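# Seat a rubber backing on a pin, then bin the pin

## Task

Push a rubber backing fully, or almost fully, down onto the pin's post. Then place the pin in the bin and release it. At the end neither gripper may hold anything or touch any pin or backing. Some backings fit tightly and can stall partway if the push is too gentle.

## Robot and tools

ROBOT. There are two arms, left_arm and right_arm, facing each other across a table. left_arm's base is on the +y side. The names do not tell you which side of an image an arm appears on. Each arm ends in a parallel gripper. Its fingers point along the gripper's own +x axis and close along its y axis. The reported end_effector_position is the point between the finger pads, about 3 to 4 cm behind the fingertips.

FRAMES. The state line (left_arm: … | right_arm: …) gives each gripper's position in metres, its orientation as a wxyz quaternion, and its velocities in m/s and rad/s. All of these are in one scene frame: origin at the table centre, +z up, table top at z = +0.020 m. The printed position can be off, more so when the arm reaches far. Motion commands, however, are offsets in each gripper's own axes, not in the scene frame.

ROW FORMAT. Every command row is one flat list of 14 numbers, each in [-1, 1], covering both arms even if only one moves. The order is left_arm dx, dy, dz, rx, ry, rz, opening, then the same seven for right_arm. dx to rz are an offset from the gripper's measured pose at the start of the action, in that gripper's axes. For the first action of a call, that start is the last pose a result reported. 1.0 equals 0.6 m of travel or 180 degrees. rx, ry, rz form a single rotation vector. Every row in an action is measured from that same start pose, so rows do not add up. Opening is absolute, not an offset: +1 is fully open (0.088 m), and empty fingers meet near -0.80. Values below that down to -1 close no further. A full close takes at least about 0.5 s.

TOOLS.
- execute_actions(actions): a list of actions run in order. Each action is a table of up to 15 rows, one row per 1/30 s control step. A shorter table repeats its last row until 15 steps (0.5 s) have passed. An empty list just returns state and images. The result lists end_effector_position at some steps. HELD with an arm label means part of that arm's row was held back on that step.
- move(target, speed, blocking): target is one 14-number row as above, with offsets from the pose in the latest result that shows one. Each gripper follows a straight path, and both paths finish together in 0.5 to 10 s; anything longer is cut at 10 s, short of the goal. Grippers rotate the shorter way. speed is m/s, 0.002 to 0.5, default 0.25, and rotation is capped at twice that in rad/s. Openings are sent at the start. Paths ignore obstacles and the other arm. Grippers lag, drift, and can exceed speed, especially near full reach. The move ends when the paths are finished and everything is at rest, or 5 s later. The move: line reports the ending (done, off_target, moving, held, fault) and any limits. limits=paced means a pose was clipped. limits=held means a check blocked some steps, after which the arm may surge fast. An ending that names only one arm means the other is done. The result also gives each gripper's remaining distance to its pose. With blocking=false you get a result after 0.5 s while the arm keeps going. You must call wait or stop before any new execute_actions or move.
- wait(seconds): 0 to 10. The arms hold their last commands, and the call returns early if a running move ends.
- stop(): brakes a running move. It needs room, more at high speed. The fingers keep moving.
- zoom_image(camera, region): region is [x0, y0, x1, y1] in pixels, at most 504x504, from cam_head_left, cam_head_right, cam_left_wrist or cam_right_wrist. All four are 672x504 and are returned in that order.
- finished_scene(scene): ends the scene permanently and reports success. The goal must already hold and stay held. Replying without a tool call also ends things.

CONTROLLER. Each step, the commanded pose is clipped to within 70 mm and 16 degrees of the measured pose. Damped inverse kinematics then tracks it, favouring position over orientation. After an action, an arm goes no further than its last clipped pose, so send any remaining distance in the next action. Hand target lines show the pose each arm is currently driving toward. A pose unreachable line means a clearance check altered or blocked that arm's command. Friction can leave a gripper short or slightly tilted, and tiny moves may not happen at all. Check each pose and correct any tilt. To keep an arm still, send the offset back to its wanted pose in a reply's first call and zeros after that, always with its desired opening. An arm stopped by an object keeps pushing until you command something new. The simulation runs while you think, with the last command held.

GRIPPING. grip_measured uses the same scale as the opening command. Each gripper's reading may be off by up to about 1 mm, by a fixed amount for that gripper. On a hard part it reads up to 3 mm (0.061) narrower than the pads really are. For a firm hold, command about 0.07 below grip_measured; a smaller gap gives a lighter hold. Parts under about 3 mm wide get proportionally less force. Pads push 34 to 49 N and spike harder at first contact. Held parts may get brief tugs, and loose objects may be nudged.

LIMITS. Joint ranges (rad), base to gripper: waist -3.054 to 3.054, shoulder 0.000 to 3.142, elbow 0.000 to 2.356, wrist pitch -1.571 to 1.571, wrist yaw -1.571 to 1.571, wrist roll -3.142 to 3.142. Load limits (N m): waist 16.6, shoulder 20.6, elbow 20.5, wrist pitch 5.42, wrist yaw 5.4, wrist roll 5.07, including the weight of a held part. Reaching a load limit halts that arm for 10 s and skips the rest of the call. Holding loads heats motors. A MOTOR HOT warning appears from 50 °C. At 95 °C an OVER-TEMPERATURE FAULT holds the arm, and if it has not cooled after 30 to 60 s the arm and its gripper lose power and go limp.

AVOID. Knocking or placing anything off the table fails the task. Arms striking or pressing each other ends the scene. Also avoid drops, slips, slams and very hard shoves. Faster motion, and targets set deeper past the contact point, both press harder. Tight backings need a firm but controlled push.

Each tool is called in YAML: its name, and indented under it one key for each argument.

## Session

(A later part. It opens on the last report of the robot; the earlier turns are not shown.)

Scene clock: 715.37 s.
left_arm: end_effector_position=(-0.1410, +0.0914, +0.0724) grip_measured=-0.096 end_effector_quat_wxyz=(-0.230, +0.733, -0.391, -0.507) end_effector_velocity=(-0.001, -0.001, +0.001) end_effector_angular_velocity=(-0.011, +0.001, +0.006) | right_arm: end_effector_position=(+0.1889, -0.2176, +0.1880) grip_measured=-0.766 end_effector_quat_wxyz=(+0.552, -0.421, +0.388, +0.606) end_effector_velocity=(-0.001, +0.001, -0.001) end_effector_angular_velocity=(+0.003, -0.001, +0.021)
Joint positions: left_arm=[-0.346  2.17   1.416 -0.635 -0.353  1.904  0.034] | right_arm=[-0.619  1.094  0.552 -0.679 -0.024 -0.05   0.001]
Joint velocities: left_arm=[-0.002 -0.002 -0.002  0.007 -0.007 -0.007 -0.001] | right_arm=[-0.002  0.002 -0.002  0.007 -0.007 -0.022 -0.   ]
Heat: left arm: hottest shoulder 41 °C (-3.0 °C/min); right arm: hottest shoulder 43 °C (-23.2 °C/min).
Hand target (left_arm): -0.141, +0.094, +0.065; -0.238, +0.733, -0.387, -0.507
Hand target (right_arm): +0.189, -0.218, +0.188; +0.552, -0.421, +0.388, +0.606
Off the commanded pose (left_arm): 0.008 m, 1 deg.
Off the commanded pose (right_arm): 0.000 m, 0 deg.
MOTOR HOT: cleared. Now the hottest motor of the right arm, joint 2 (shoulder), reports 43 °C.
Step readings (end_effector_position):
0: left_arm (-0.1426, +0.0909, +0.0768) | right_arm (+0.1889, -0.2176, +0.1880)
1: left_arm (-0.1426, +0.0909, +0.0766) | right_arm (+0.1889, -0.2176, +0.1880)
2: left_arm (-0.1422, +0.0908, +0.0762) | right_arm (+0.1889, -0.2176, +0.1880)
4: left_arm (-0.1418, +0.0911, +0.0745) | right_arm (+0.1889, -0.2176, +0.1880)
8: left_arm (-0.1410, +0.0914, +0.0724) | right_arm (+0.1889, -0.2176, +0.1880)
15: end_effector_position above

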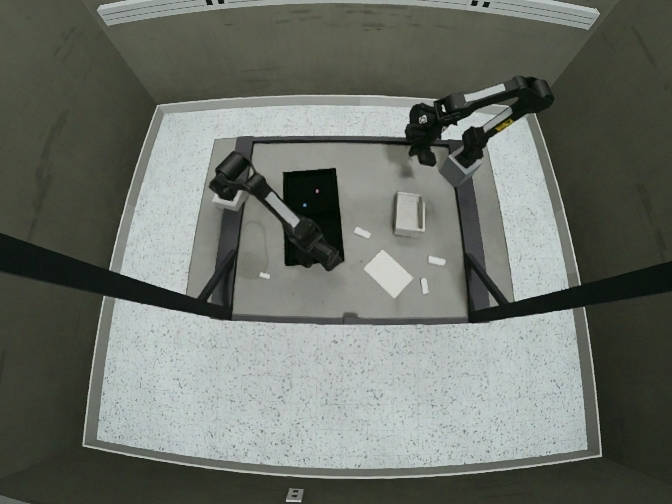

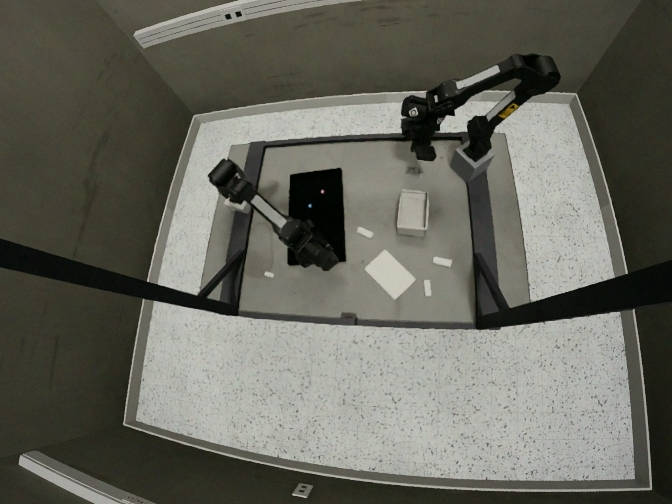

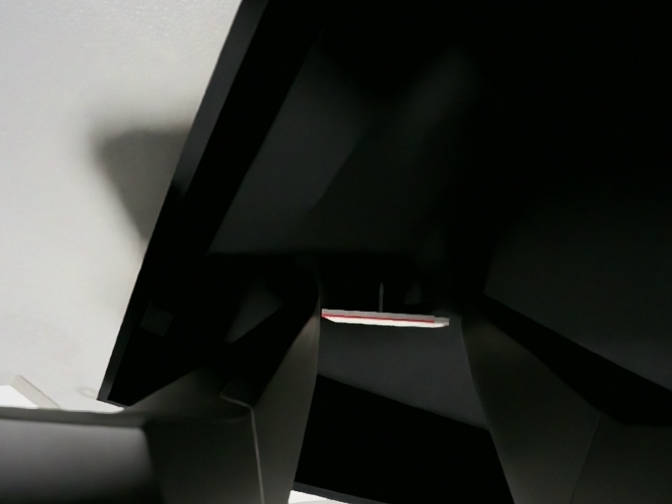

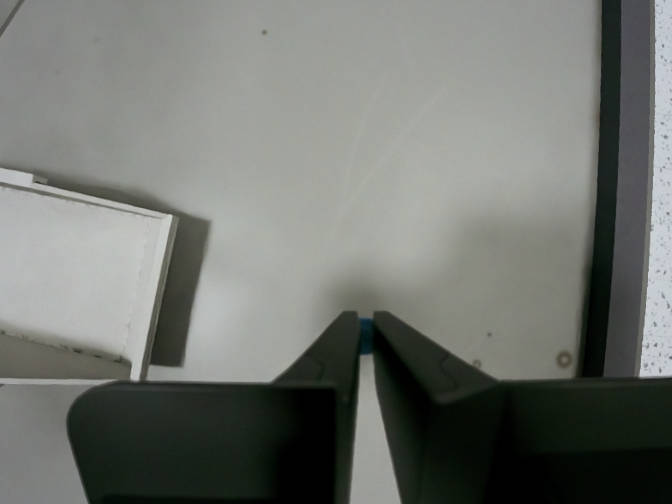

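execute_actions:
  actions:
    - [[0.012,-0.006,0.006,0.002,-0.002,-0.0057,-0.10, 0,0,0,0,0,0,-0.78],[0.0125,-0.007,0.0063,0.0021,-0.0021,-0.0059,-0.10, 0,0,0,0,0,0,-0.78],[0.013,-0.008,0.0065,0.0022,-0.0022,-0.0062,-0.10, 0,0,0,0,0,0,-0.78],[0.0135,-0.009,0.0068,0.0023,-0.0023,-0.0064,-0.10, 0,0,0,0,0,0,-0.78],[0.014,-0.010,0.007,0.0024,-0.0024,-0.0066,-0.10, 0,0,0,0,0,0,-0.78],[0.0145,-0.011,0.0073,0.0025,-0.0024,-0.0069,-0.10, 0,0,0,0,0,0,-0.78],[0.015,-0.012,0.0075,0.0026,-0.0025,-0.0071,-0.10, 0,0,0,0,0,0,-0.78],[0.0155,-0.013,0.0078,0.0027,-0.0026,-0.0073,-0.10, 0,0,0,0,0,0,-0.78],[0.016,-0.014,0.008,0.0028,-0.0027,-0.0076,-0.10, 0,0,0,0,0,0,-0.78],[0.0165,-0.015,0.0083,0.0029,-0.0028,-0.0078,-0.10, 0,0,0,0,0,0,-0.78],[0.017,-0.016,0.0085,0.003,-0.0029,-0.008,-0.10, 0,0,0,0,0,0,-0.78],[0.0175,-0.017,0.0088,0.0031,-0.0029,-0.0083,-0.10, 0,0,0,0,0,0,-0.78],[0.018,-0.018,0.009,0.0032,-0.003,-0.0085,-0.10, 0,0,0,0,0,0,-0.78],[0.0185,-0.0185,0.0093,0.0033,-0.0031,-0.0088,-0.10, 0,0,0,0,0,0,-0.78],[0.019,-0.019,0.0096,0.0034,-0.0032,-0.009,-0.10, 0,0,0,0,0,0,-0.78]]

wait:
  seconds: 0.3

Scene clock: 738.87 s.
left_arm: end_effector_position=(-0.1400, +0.0926, +0.0701) grip_measured=-0.097 end_effector_quat_wxyz=(-0.230, +0.733, -0.392, -0.506) end_effector_velocity=(+0.004, +0.006, -0.003) end_effector_angular_velocity=(-0.001, -0.010, -0.008) | right_arm: end_effector_position=(+0.1889, -0.2176, +0.1880) grip_measured=-0.766 end_effector_quat_wxyz=(+0.552, -0.421, +0.388, +0.606) end_effector_velocity=(-0.001, +0.001, +0.001) end_effector_angular_velocity=(+0.012, +0.005, +0.007)
Joint positions: left_arm=[-0.346  2.168  1.403 -0.622 -0.354  1.905  0.034] | right_arm=[-0.619  1.094  0.552 -0.679 -0.024 -0.05   0.001]
Joint velocities: left_arm=[-0.002 -0.017 -0.042  0.022 -0.007  0.007 -0.   ] | right_arm=[-0.002 -0.007 -0.002  0.007 -0.007 -0.007 -0.   ]
Heat: left arm: hottest shoulder 41 °C (-1.0 °C/min); right arm: hottest shoulder 40 °C (-15.2 °C/min).
Hand target (left_arm): -0.133, +0.099, +0.059; -0.243, +0.734, -0.383, -0.505
Hand target (right_arm): +0.189, -0.218, +0.188; +0.552, -0.421, +0.388, +0.606
Off the commanded pose (left_arm): 0.014 m, 2 deg.
Off the commanded pose (right_arm): 0.000 m, 0 deg.
Step readings (end_effector_position):
0: left_arm (-0.1410, +0.0914, +0.0724) | right_arm (+0.1889, -0.2176, +0.1880)
1: left_arm (-0.1410, +0.0914, +0.0724) | right_arm (+0.1889, -0.2176, +0.1880)
2: left_arm (-0.1410, +0.0914, +0.0724) | right_arm (+0.1889, -0.2176, +0.1880)
4: left_arm (-0.1410, +0.0914, +0.0724) | right_arm (+0.1889, -0.2176, +0.1880)
8: left_arm (-0.1407, +0.0918, +0.0716) | right_arm (+0.1889, -0.2176, +0.1880)
15: end_effector_position above

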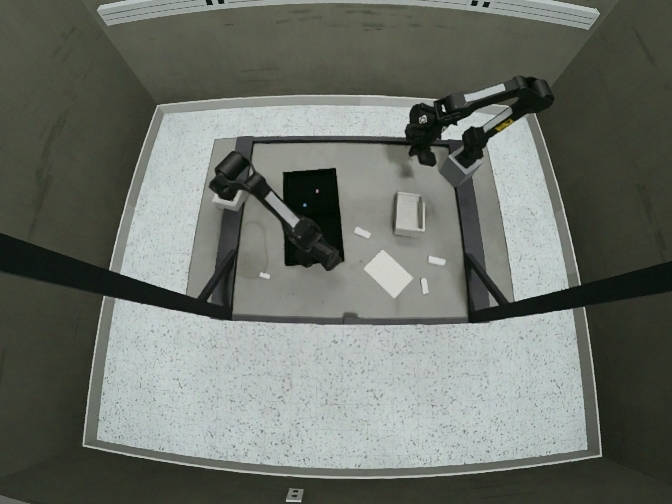

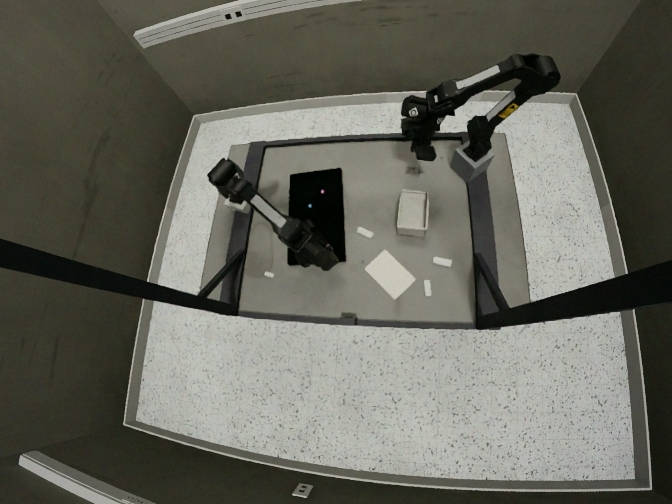

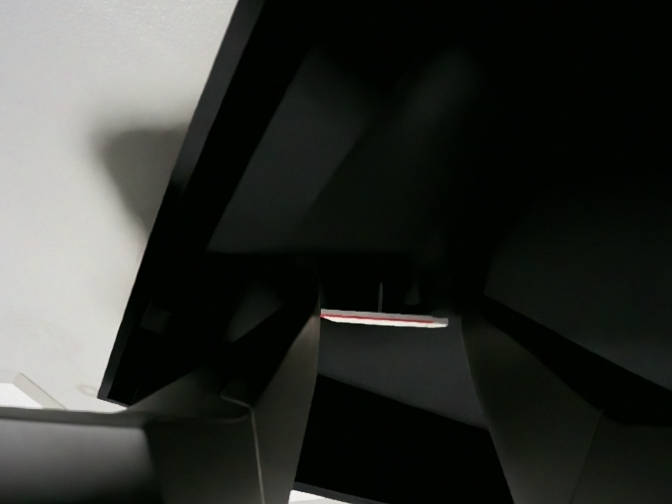

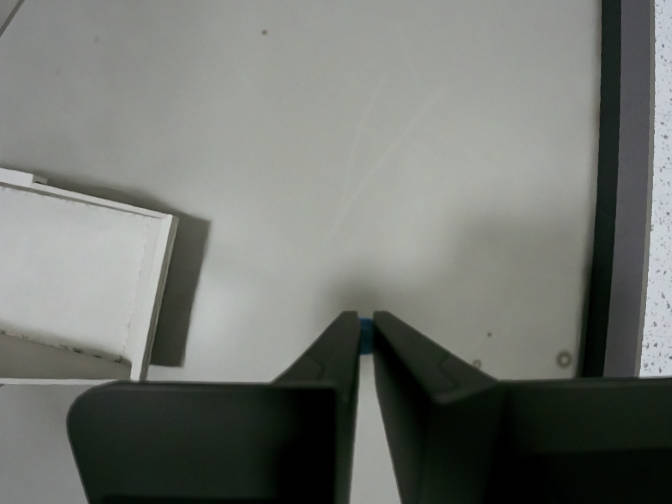

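Scene clock: 739.17 s.
left_arm: end_effector_position=(-0.1399, +0.0927, +0.0702) grip_measured=-0.097 end_effector_quat_wxyz=(-0.229, +0.733, -0.393, -0.506) end_effector_velocity=(+0.002, +0.003, -0.000) end_effector_angular_velocity=(-0.004, -0.022, +0.003) | right_arm: end_effector_position=(+0.1889, -0.2176, +0.1880) grip_measured=-0.766 end_effector_quat_wxyz=(+0.552, -0.421, +0.388, +0.606) end_effector_velocity=(-0.001, -0.002, -0.001) end_effector_angular_velocity=(-0.007, +0.004, +0.007)
Joint positions: left_arm=[-0.346  2.167  1.4   -0.619 -0.354  1.906  0.034] | right_arm=[-0.619  1.094  0.552 -0.679 -0.024 -0.05   0.001]
Joint velocities: left_arm=[-0.007 -0.002 -0.007 -0.007 -0.022 -0.007 -0.   ] | right_arm=[-0.002 -0.002 -0.002 -0.007 -0.007 -0.007 -0.   ]
Heat: left arm: hottest shoulder 41 °C (-1.0 °C/min); right arm: hottest shoulder 40 °C (-15.2 °C/min).
Hand target (left_arm): -0.133, +0.099, +0.059; -0.243, +0.734, -0.383, -0.505
Hand target (right_arm): +0.189, -0.218, +0.188; +0.552, -0.421, +0.388, +0.606
Off the commanded pose (left_arm): 0.014 m, 2 deg.
Off the commanded pose (right_arm): 0.000 m, 0 deg.
wait: 0.30 s; at rest by 0.17 s

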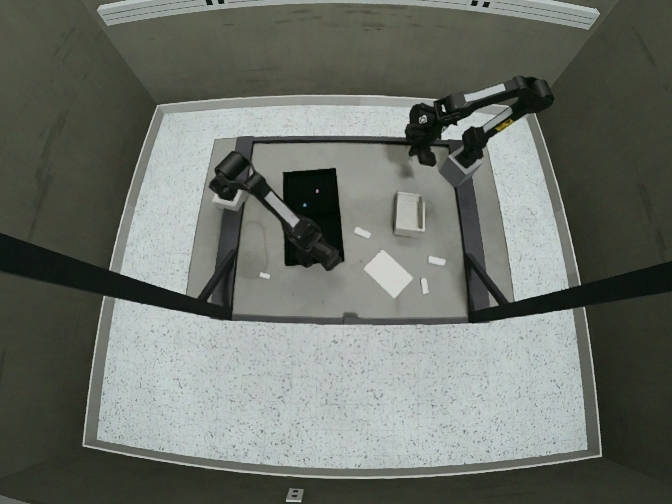

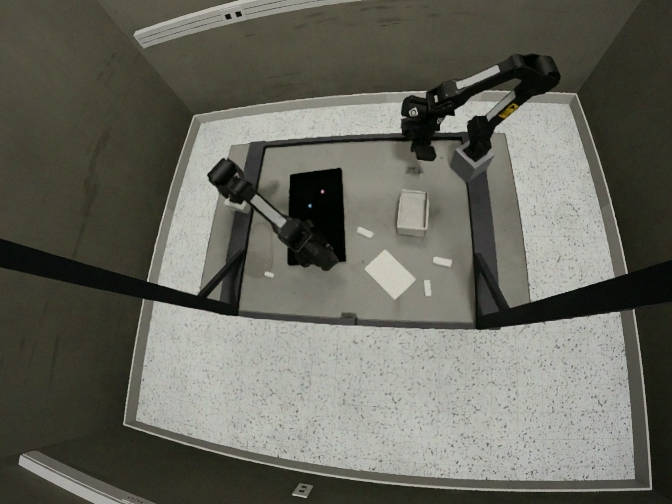

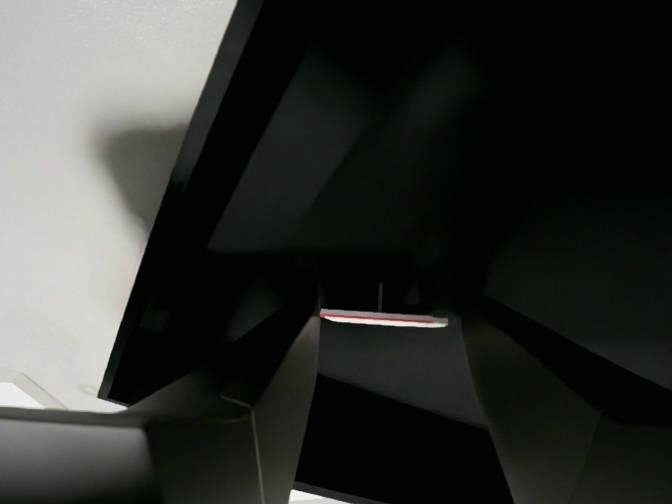

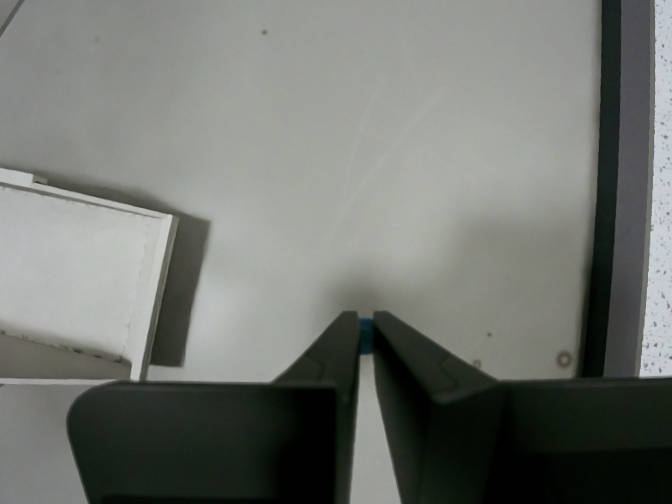

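execute_actions:
  actions:
    - [[-0.003,0,-0.001,0,0,0,-0.10, 0,0,0,0,0,0,-0.78],[-0.003,0,-0.001,0,0,0,-0.10, 0,0,0,0,0,0,-0.78],[-0.003,0,-0.001,0,0,0,-0.10, 0,0,0,0,0,0,-0.78],[-0.003,0,-0.001,0,0,0,-0.12, 0,0,0,0,0,0,-0.78],[-0.003,0,-0.001,0,0,0,-0.13, 0,0,0,0,0,0,-0.78],[-0.003,0,-0.001,0,0,0,-0.14, 0,0,0,0,0,0,-0.78],[-0.003,0,-0.001,0,0,0,-0.15, 0,0,0,0,0,0,-0.78],[-0.003,0,-0.001,0,0,0,-0.16, 0,0,0,0,0,0,-0.78],[-0.003,0,-0.001,0,0,0,-0.17, 0,0,0,0,0,0,-0.78],[-0.003,0,-0.001,0,0,0,-0.18, 0,0,0,0,0,0,-0.78],[-0.003,0,-0.001,0,0,0,-0.19, 0,0,0,0,0,0,-0.78],[-0.003,0,-0.001,0,0,0,-0.20, 0,0,0,0,0,0,-0.78],[-0.003,0,-0.001,0,0,0,-0.21, 0,0,0,0,0,0,-0.78],[-0.003,0,-0.001,0,0,0,-0.22, 0,0,0,0,0,0,-0.78],[-0.003,0,-0.001,0,0,0,-0.23, 0,0,0,0,0,0,-0.78]]
    - [[0,0,0,0,0,0,-0.24, 0,0,0,0,0,0,-0.78],[0,0,0,0,0,0,-0.25, 0,0,0,0,0,0,-0.78],[0,0,0,0,0,0,-0.26, 0,0,0,0,0,0,-0.78],[0,0,0,0,0,0,-0.27, 0,0,0,0,0,0,-0.78],[0,0,0,0,0,0,-0.28, 0,0,0,0,0,0,-0.78],[0,0,0,0,0,0,-0.29, 0,0,0,0,0,0,-0.78],[0,0,0,0,0,0,-0.30, 0,0,0,0,0,0,-0.78]]

Scene clock: 757.57 s.
left_arm: end_effector_position=(-0.1378, +0.0941, +0.0714) grip_measured=-0.292 end_effector_quat_wxyz=(-0.232, +0.735, -0.390, -0.503) end_effector_velocity=(-0.000, -0.000, -0.001) end_effector_angular_velocity=(-0.010, +0.003, +0.019) | right_arm: end_effector_position=(+0.1889, -0.2176, +0.1880) grip_measured=-0.766 end_effector_quat_wxyz=(+0.552, -0.421, +0.388, +0.606) end_effector_velocity=(-0.002, -0.002, -0.001) end_effector_angular_velocity=(-0.008, +0.009, -0.002)
Joint positions: left_arm=[-0.346  2.163  1.4   -0.632 -0.361  1.906  0.025] | right_arm=[-0.619  1.094  0.552 -0.679 -0.024 -0.05   0.001]
Joint velocities: left_arm=[-0.002  0.002 -0.002  0.007 -0.007 -0.022 -0.001] | right_arm=[ 0.002 -0.002 -0.002 -0.007 -0.007  0.007 -0.   ]
Heat: left arm: hottest shoulder 41 °C (+0.0 °C/min); right arm: hottest shoulder 38 °C (-10.0 °C/min).
Hand target (left_arm): -0.139, +0.093, +0.071; -0.230, +0.734, -0.392, -0.505
Hand target (right_arm): +0.189, -0.218, +0.188; +0.552, -0.421, +0.388, +0.606
Off the commanded pose (left_arm): 0.001 m, 0 deg.
Off the commanded pose (right_arm): 0.000 m, 0 deg.
Step readings (end_effector_position; steps 1 to 15: 1st action; 16 to 30: 2nd action):
0: left_arm (-0.1399, +0.0927, +0.0702) | right_arm (+0.1889, -0.2176, +0.1880)
1: left_arm (-0.1400, +0.0925, +0.0708) | right_arm (+0.1889, -0.2176, +0.1880)
2: left_arm (-0.1401, +0.0924, +0.0712) | right_arm (+0.1889, -0.2176, +0.1880)
4: left_arm (-0.1403, +0.0925, +0.0714) | right_arm (+0.1889, -0.2176, +0.1880)
8: left_arm (-0.1399, +0.0927, +0.0715) | right_arm (+0.1889, -0.2176, +0.1880)
15: left_arm (-0.1390, +0.0934, +0.0715) | right_arm (+0.1889, -0.2176, +0.1880)
16: left_arm (-0.1388, +0.0934, +0.0715) | right_arm (+0.1889, -0.2176, +0.1880)
17: left_arm (-0.1386, +0.0935, +0.0715) | right_arm (+0.1889, -0.2176, +0.1880)
19: left_arm (-0.1384, +0.0937, +0.0715) | right_arm (+0.1889, -0.2176, +0.1880)
23: left_arm (-0.1379, +0.0940, +0.0715) | right_arm (+0.1889, -0.2176, +0.1880)
30: end_effector_position above

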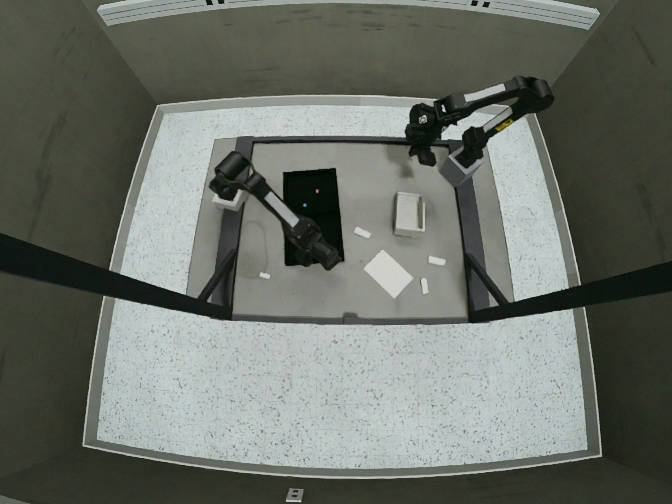

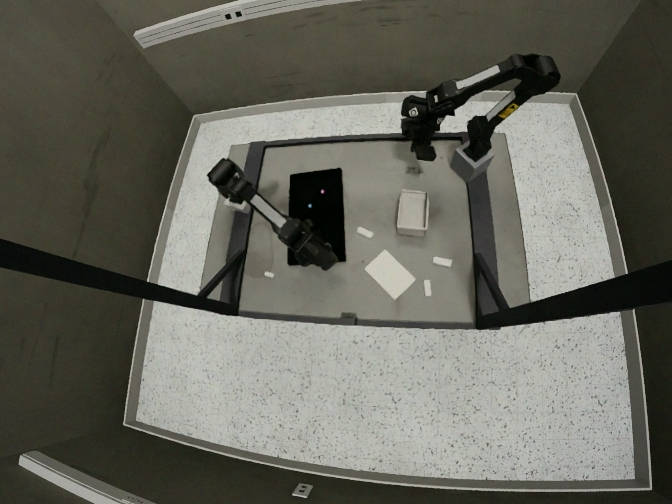

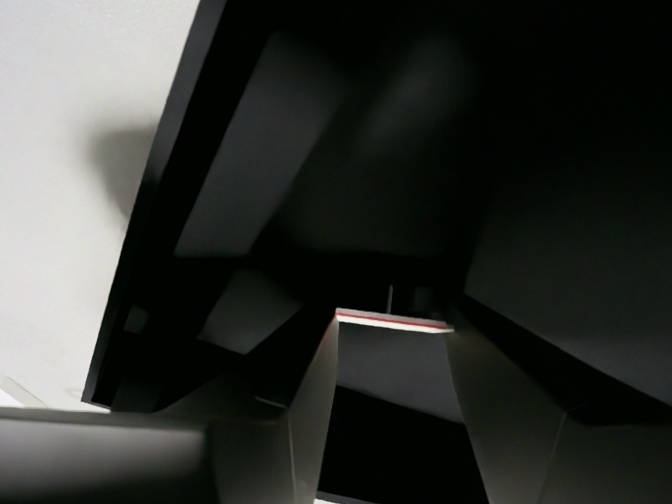

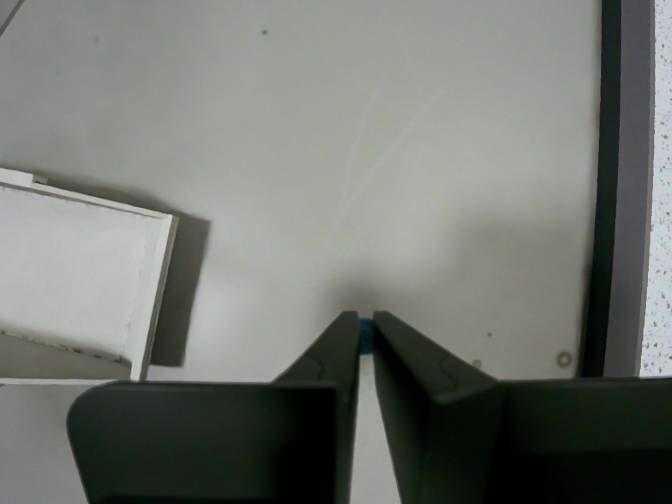

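execute_actions:
  actions:
    - [[0,0,0,0,0,0,-0.31, 0,0,0,0,0,0,-0.78],[0,0,0,0,0,0,-0.32, 0,0,0,0,0,0,-0.78],[0,0,0,0,0,0,-0.33, 0,0,0,0,0,0,-0.78],[0,0,0,0,0,0,-0.34, 0,0,0,0,0,0,-0.78],[0,0,0,0,0,0,-0.35, 0,0,0,0,0,0,-0.78],[0,0,0,0,0,0,-0.36, 0,0,0,0,0,0,-0.78],[0,0,0,0,0,0,-0.37, 0,0,0,0,0,0,-0.78]]

zoom_image:
  camera: "cam_left_wrist"
  region: [290, 260, 510, 380]

Scene clock: 766.23 s.
left_arm: end_effector_position=(-0.1375, +0.0944, +0.0715) grip_measured=-0.334 end_effector_quat_wxyz=(-0.233, +0.736, -0.390, -0.503) end_effector_velocity=(-0.001, -0.001, +0.001) end_effector_angular_velocity=(-0.014, +0.006, +0.019) | right_arm: end_effector_position=(+0.1889, -0.2176, +0.1880) grip_measured=-0.766 end_effector_quat_wxyz=(+0.552, -0.421, +0.388, +0.606) end_effector_velocity=(+0.003, +0.001, +0.001) end_effector_angular_velocity=(+0.013, -0.009, -0.003)
Joint positions: left_arm=[-0.346  2.163  1.4   -0.634 -0.362  1.906  0.023] | right_arm=[-0.619  1.094  0.552 -0.679 -0.024 -0.05   0.001]
Joint velocities: left_arm=[-0.002 -0.002 -0.002  0.007 -0.007 -0.022 -0.   ] | right_arm=[-0.007 -0.007 -0.002  0.007  0.007 -0.007 -0.   ]
Heat: left arm: hottest shoulder 42 °C (+1.0 °C/min); right arm: hottest shoulder 37 °C (-8.1 °C/min).
Hand target (left_arm): -0.138, +0.094, +0.071; -0.232, +0.735, -0.390, -0.503
Hand target (right_arm): +0.189, -0.218, +0.188; +0.552, -0.421, +0.388, +0.606
Off the commanded pose (left_arm): 0.000 m, 0 deg.
Off the commanded pose (right_arm): 0.000 m, 0 deg.
Step readings (end_effector_position):
0: left_arm (-0.1378, +0.0941, +0.0714) | right_arm (+0.1889, -0.2176, +0.1880)
1: left_arm (-0.1377, +0.0941, +0.0714) | right_arm (+0.1889, -0.2176, +0.1880)
2: left_arm (-0.1376, +0.0942, +0.0714) | right_arm (+0.1889, -0.2176, +0.1880)
4: left_arm (-0.1375, +0.0943, +0.0714) | right_arm (+0.1889, -0.2176, +0.1880)
8: left_arm (-0.1375, +0.0944, +0.0715) | right_arm (+0.1889, -0.2176, +0.1880)
15: end_effector_position above

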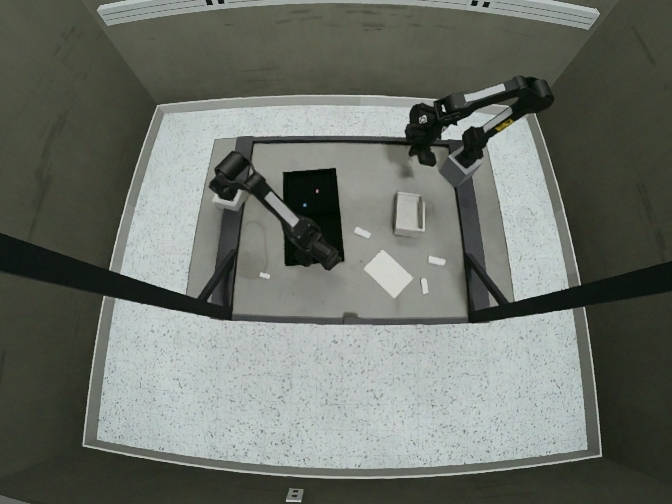

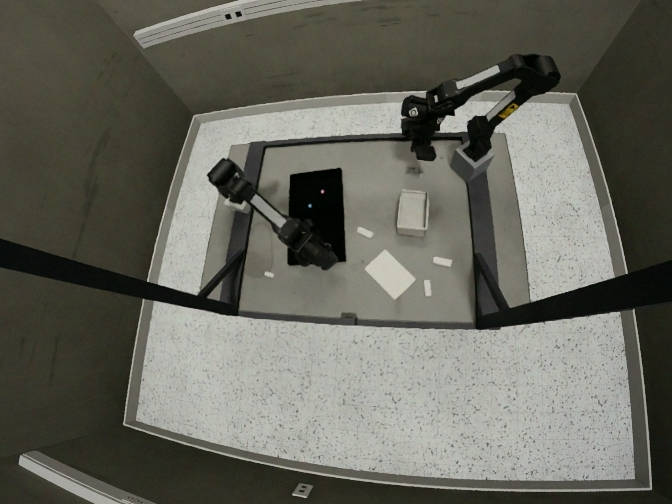

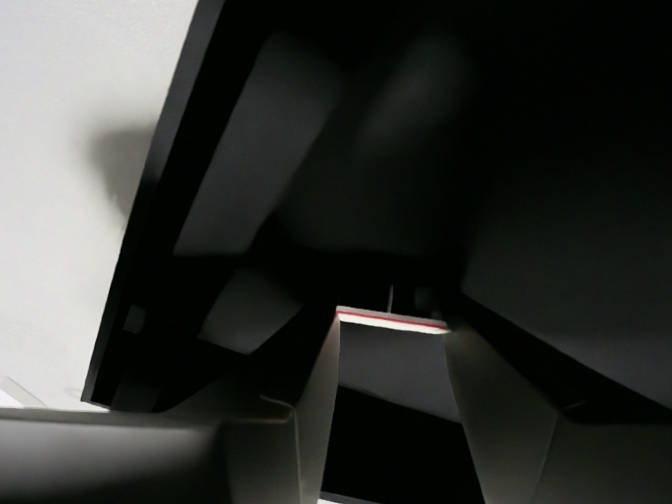

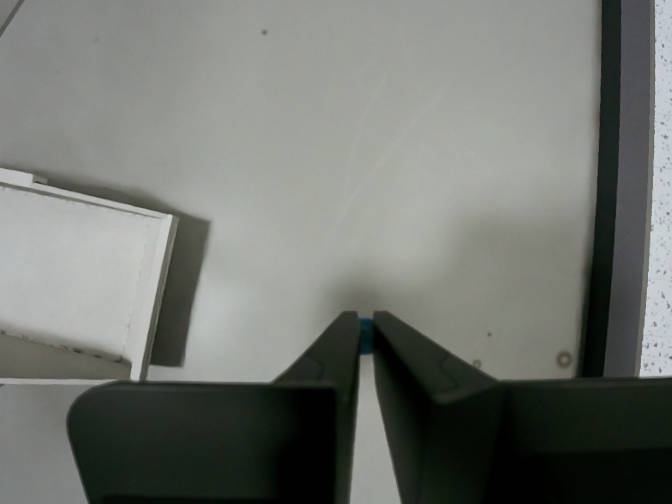

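Region (290, 260, 510, 380) of cam_left_wrist's 672x504 image, scaled by 2.291, with more detail than that image has; it fills the top 275 rows of this view, and the rest is white.

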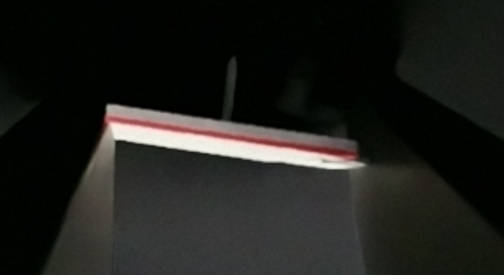

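move:
  target: [-0.108,0.0,-0.045,0,0,0,-0.385, -0.047,0,-0.023,0,0,0,-0.78]
  speed: 0.08

Scene clock: 811.80 s.
left_arm: end_effector_position=(-0.1333, +0.0996, +0.1334) grip_measured=-0.334 end_effector_quat_wxyz=(-0.242, +0.737, -0.383, -0.501) end_effector_velocity=(-0.000, -0.001, -0.001) end_effector_angular_velocity=(-0.011, +0.003, +0.019) | right_arm: end_effector_position=(+0.1910, -0.2414, +0.2061) grip_measured=-0.766 end_effector_quat_wxyz=(+0.551, -0.424, +0.390, +0.603) end_effector_velocity=(+0.002, -0.002, -0.001) end_effector_angular_velocity=(-0.007, -0.005, -0.012)
Joint positions: left_arm=[-0.345  2.058  1.506 -0.867 -0.362  1.906  0.023] | right_arm=[-0.626  0.958  0.569 -0.84  -0.024 -0.056  0.001]
Joint velocities: left_arm=[-0.002  0.002 -0.002  0.007 -0.007 -0.022 -0.   ] | right_arm=[-0.002 -0.002 -0.002 -0.007  0.007  0.007 -0.   ]
Heat: left arm: hottest shoulder 45 °C (+4.0 °C/min); right arm: hottest shoulder 35 °C (-3.0 °C/min).
Hand target (left_arm): -0.134, +0.096, +0.142; -0.233, +0.736, -0.389, -0.503
Hand target (right_arm): +0.191, -0.240, +0.209; +0.552, -0.421, +0.388, +0.606
Off the commanded pose (left_arm): 0.009 m, 1 deg.
Off the commanded pose (right_arm): 0.004 m, 1 deg.
move: off_target (left_arm)

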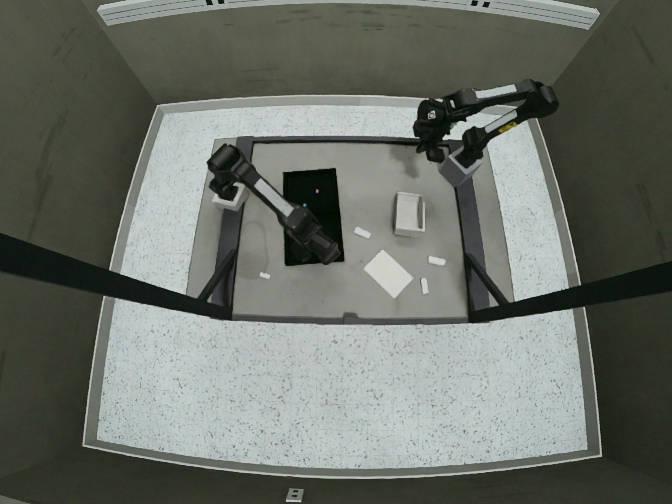

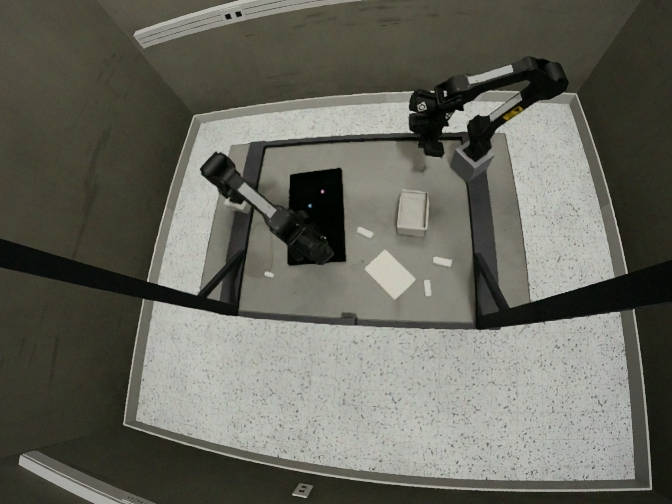

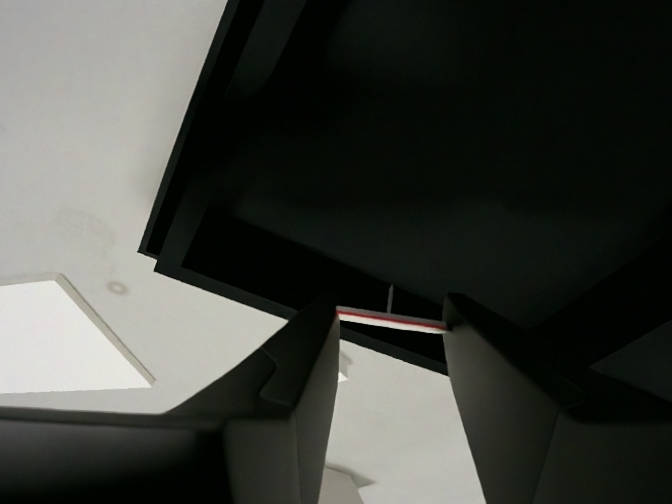

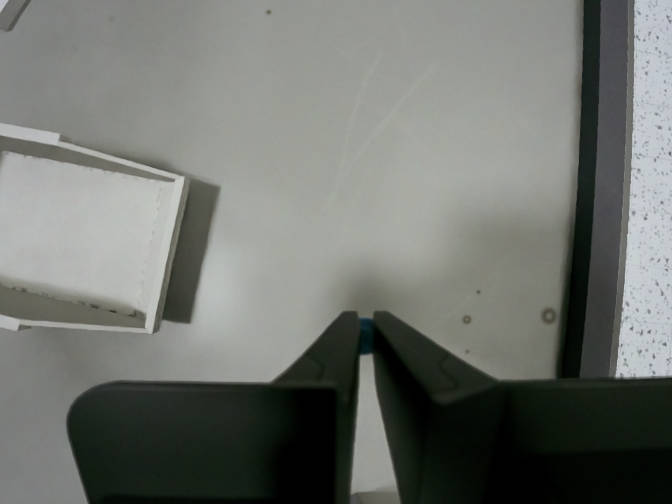

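move:
  target: [0.2055,-0.2322,-0.5438,-0.825,-0.1275,0.319,-0.385, 0,0,0,0,0,0,-0.78]
  speed: 0.35

Scene clock: 834.70 s.
left_arm: end_effector_position=(+0.1859, -0.0940, +0.1401) grip_measured=-0.335 end_effector_quat_wxyz=(+0.755, +0.145, +0.163, -0.619) end_effector_velocity=(-0.001, -0.000, -0.002) end_effector_angular_velocity=(+0.005, +0.012, +0.022) | right_arm: end_effector_position=(+0.1910, -0.2415, +0.2063) grip_measured=-0.766 end_effector_quat_wxyz=(+0.551, -0.424, +0.390, +0.603) end_effector_velocity=(-0.001, +0.001, +0.000) end_effector_angular_velocity=(+0.007, +0.005, +0.007)
Joint positions: left_arm=[0.493 2.226 1.298 0.49  0.007 0.022 0.023] | right_arm=[-0.626  0.958  0.569 -0.841 -0.024 -0.056  0.001]
Joint velocities: left_arm=[-0.007  0.002  0.002 -0.007 -0.022 -0.022 -0.   ] | right_arm=[-0.002 -0.002 -0.002  0.007 -0.007 -0.007 -0.   ]
Heat: left arm: hottest shoulder 46 °C (+3.0 °C/min); right arm: hottest elbow 36 °C (+0.0 °C/min).
Hand target (left_arm): +0.188, -0.097, +0.139; +0.757, +0.142, +0.163, -0.616
Hand target (right_arm): +0.191, -0.241, +0.206; +0.551, -0.424, +0.390, +0.603
Off the commanded pose (left_arm): 0.006 m, 1 deg.
Off the commanded pose (right_arm): 0.000 m, 0 deg.
move: done

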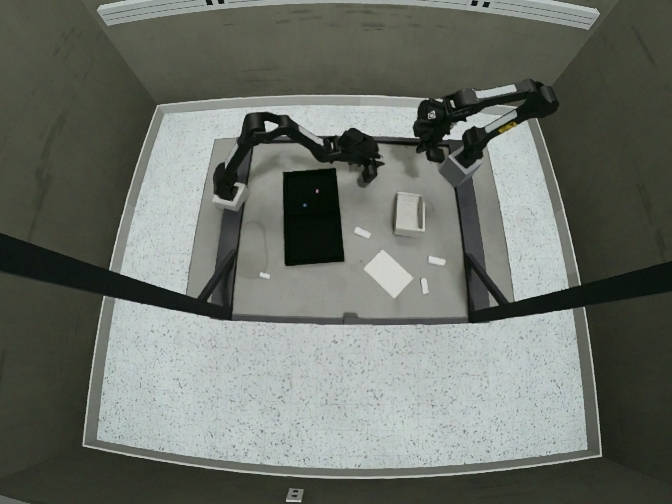

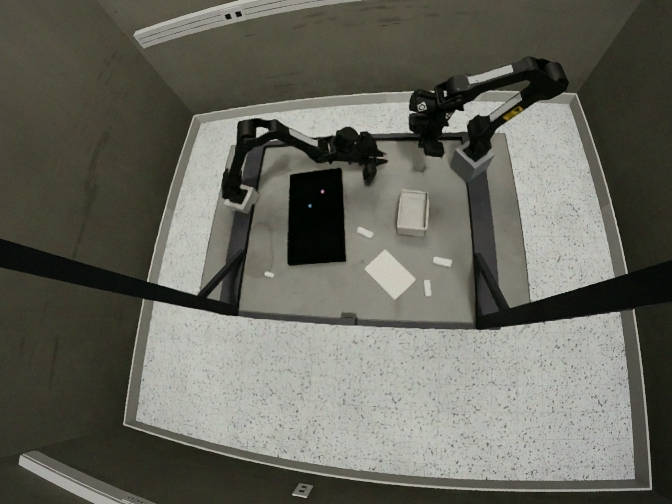

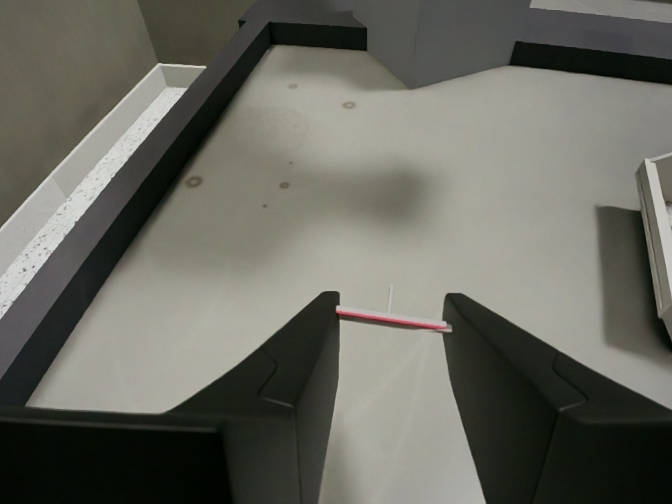

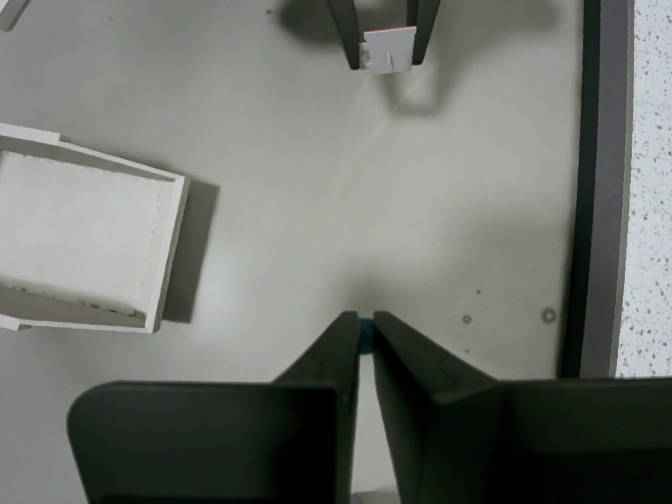

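zoom_image:
  camera: "cam_right_wrist"
  region: [310, 0, 470, 110]

Region (310, 0, 470, 110) of cam_right_wrist's 672x504 image, scaled by 3.150, with more detail than that image has; it fills the top 346 rows of this view, and the rest is white.

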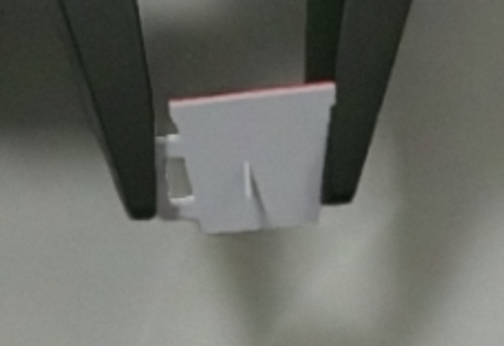

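move:
  target: [0.107,-0.004,-0.084,-0.012,-0.008,0,-0.385, 0,0,0,0,0,0,-0.78]
  speed: 0.1

Scene clock: 856.23 s.
left_arm: end_effector_position=(+0.1918, -0.1273, +0.0704) grip_measured=-0.335 end_effector_quat_wxyz=(+0.759, +0.123, +0.164, -0.618) end_effector_velocity=(-0.004, +0.004, -0.011) end_effector_angular_velocity=(+0.037, +0.004, -0.012) | right_arm: end_effector_position=(+0.1910, -0.2415, +0.2063) grip_measured=-0.766 end_effector_quat_wxyz=(+0.551, -0.424, +0.390, +0.603) end_effector_velocity=(-0.002, -0.005, -0.003) end_effector_angular_velocity=(-0.028, +0.022, -0.007)
Joint positions: left_arm=[ 0.49   2.508  1.46   0.635  0.006 -0.014  0.023] | right_arm=[-0.626  0.958  0.569 -0.841 -0.024 -0.056  0.001]
Joint velocities: left_arm=[-0.002  0.007 -0.007 -0.022  0.007  0.007 -0.   ] | right_arm=[-0.007  0.002 -0.002 -0.022 -0.022  0.007  0.   ]
Heat: left arm: hottest shoulder 46 °C (+2.0 °C/min); right arm: hottest elbow 35 °C (+0.0 °C/min).
Hand target (left_arm): +0.191, -0.130, +0.067; +0.759, +0.123, +0.165, -0.617
Hand target (right_arm): +0.191, -0.241, +0.206; +0.551, -0.424, +0.390, +0.603
Off the commanded pose (left_arm): 0.004 m, 0 deg.
Off the commanded pose (right_arm): 0.000 m, 0 deg.
move: done

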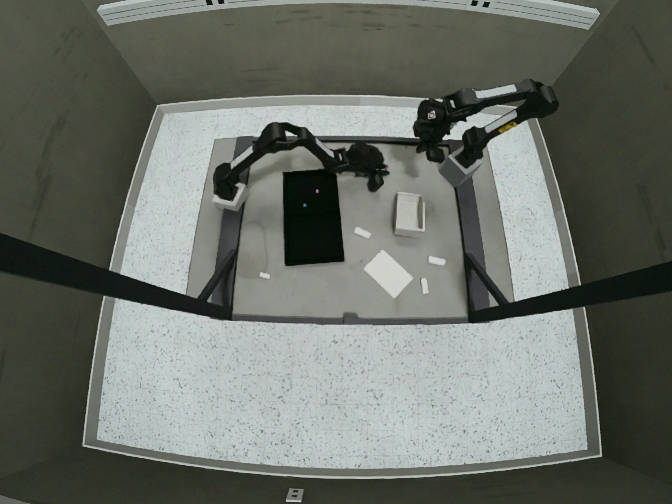

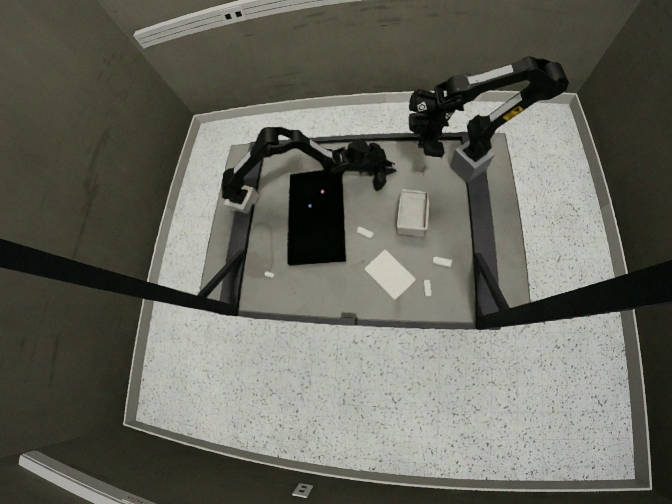

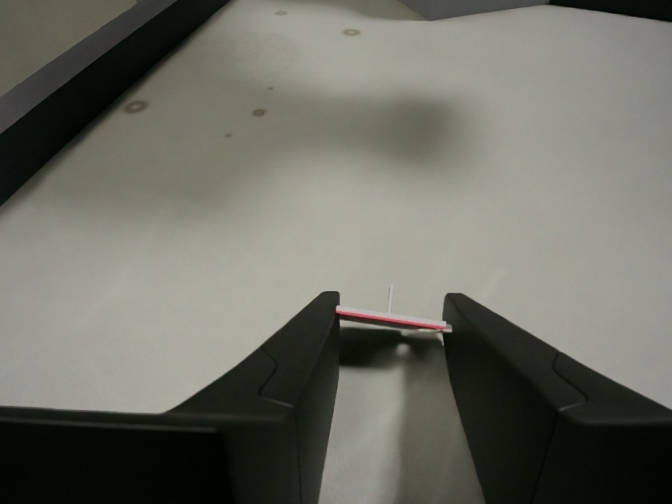

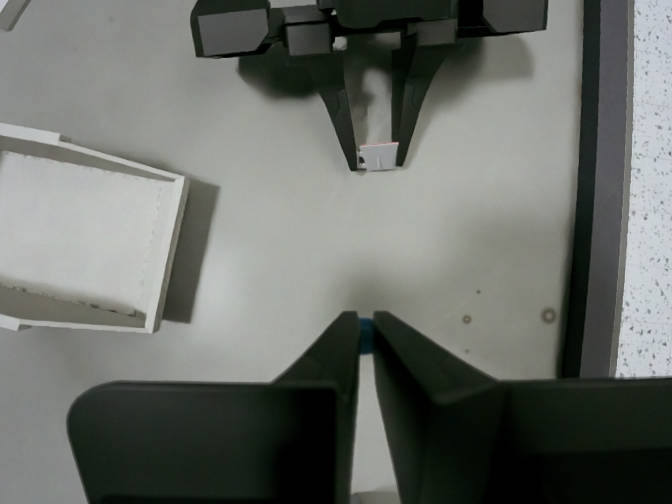

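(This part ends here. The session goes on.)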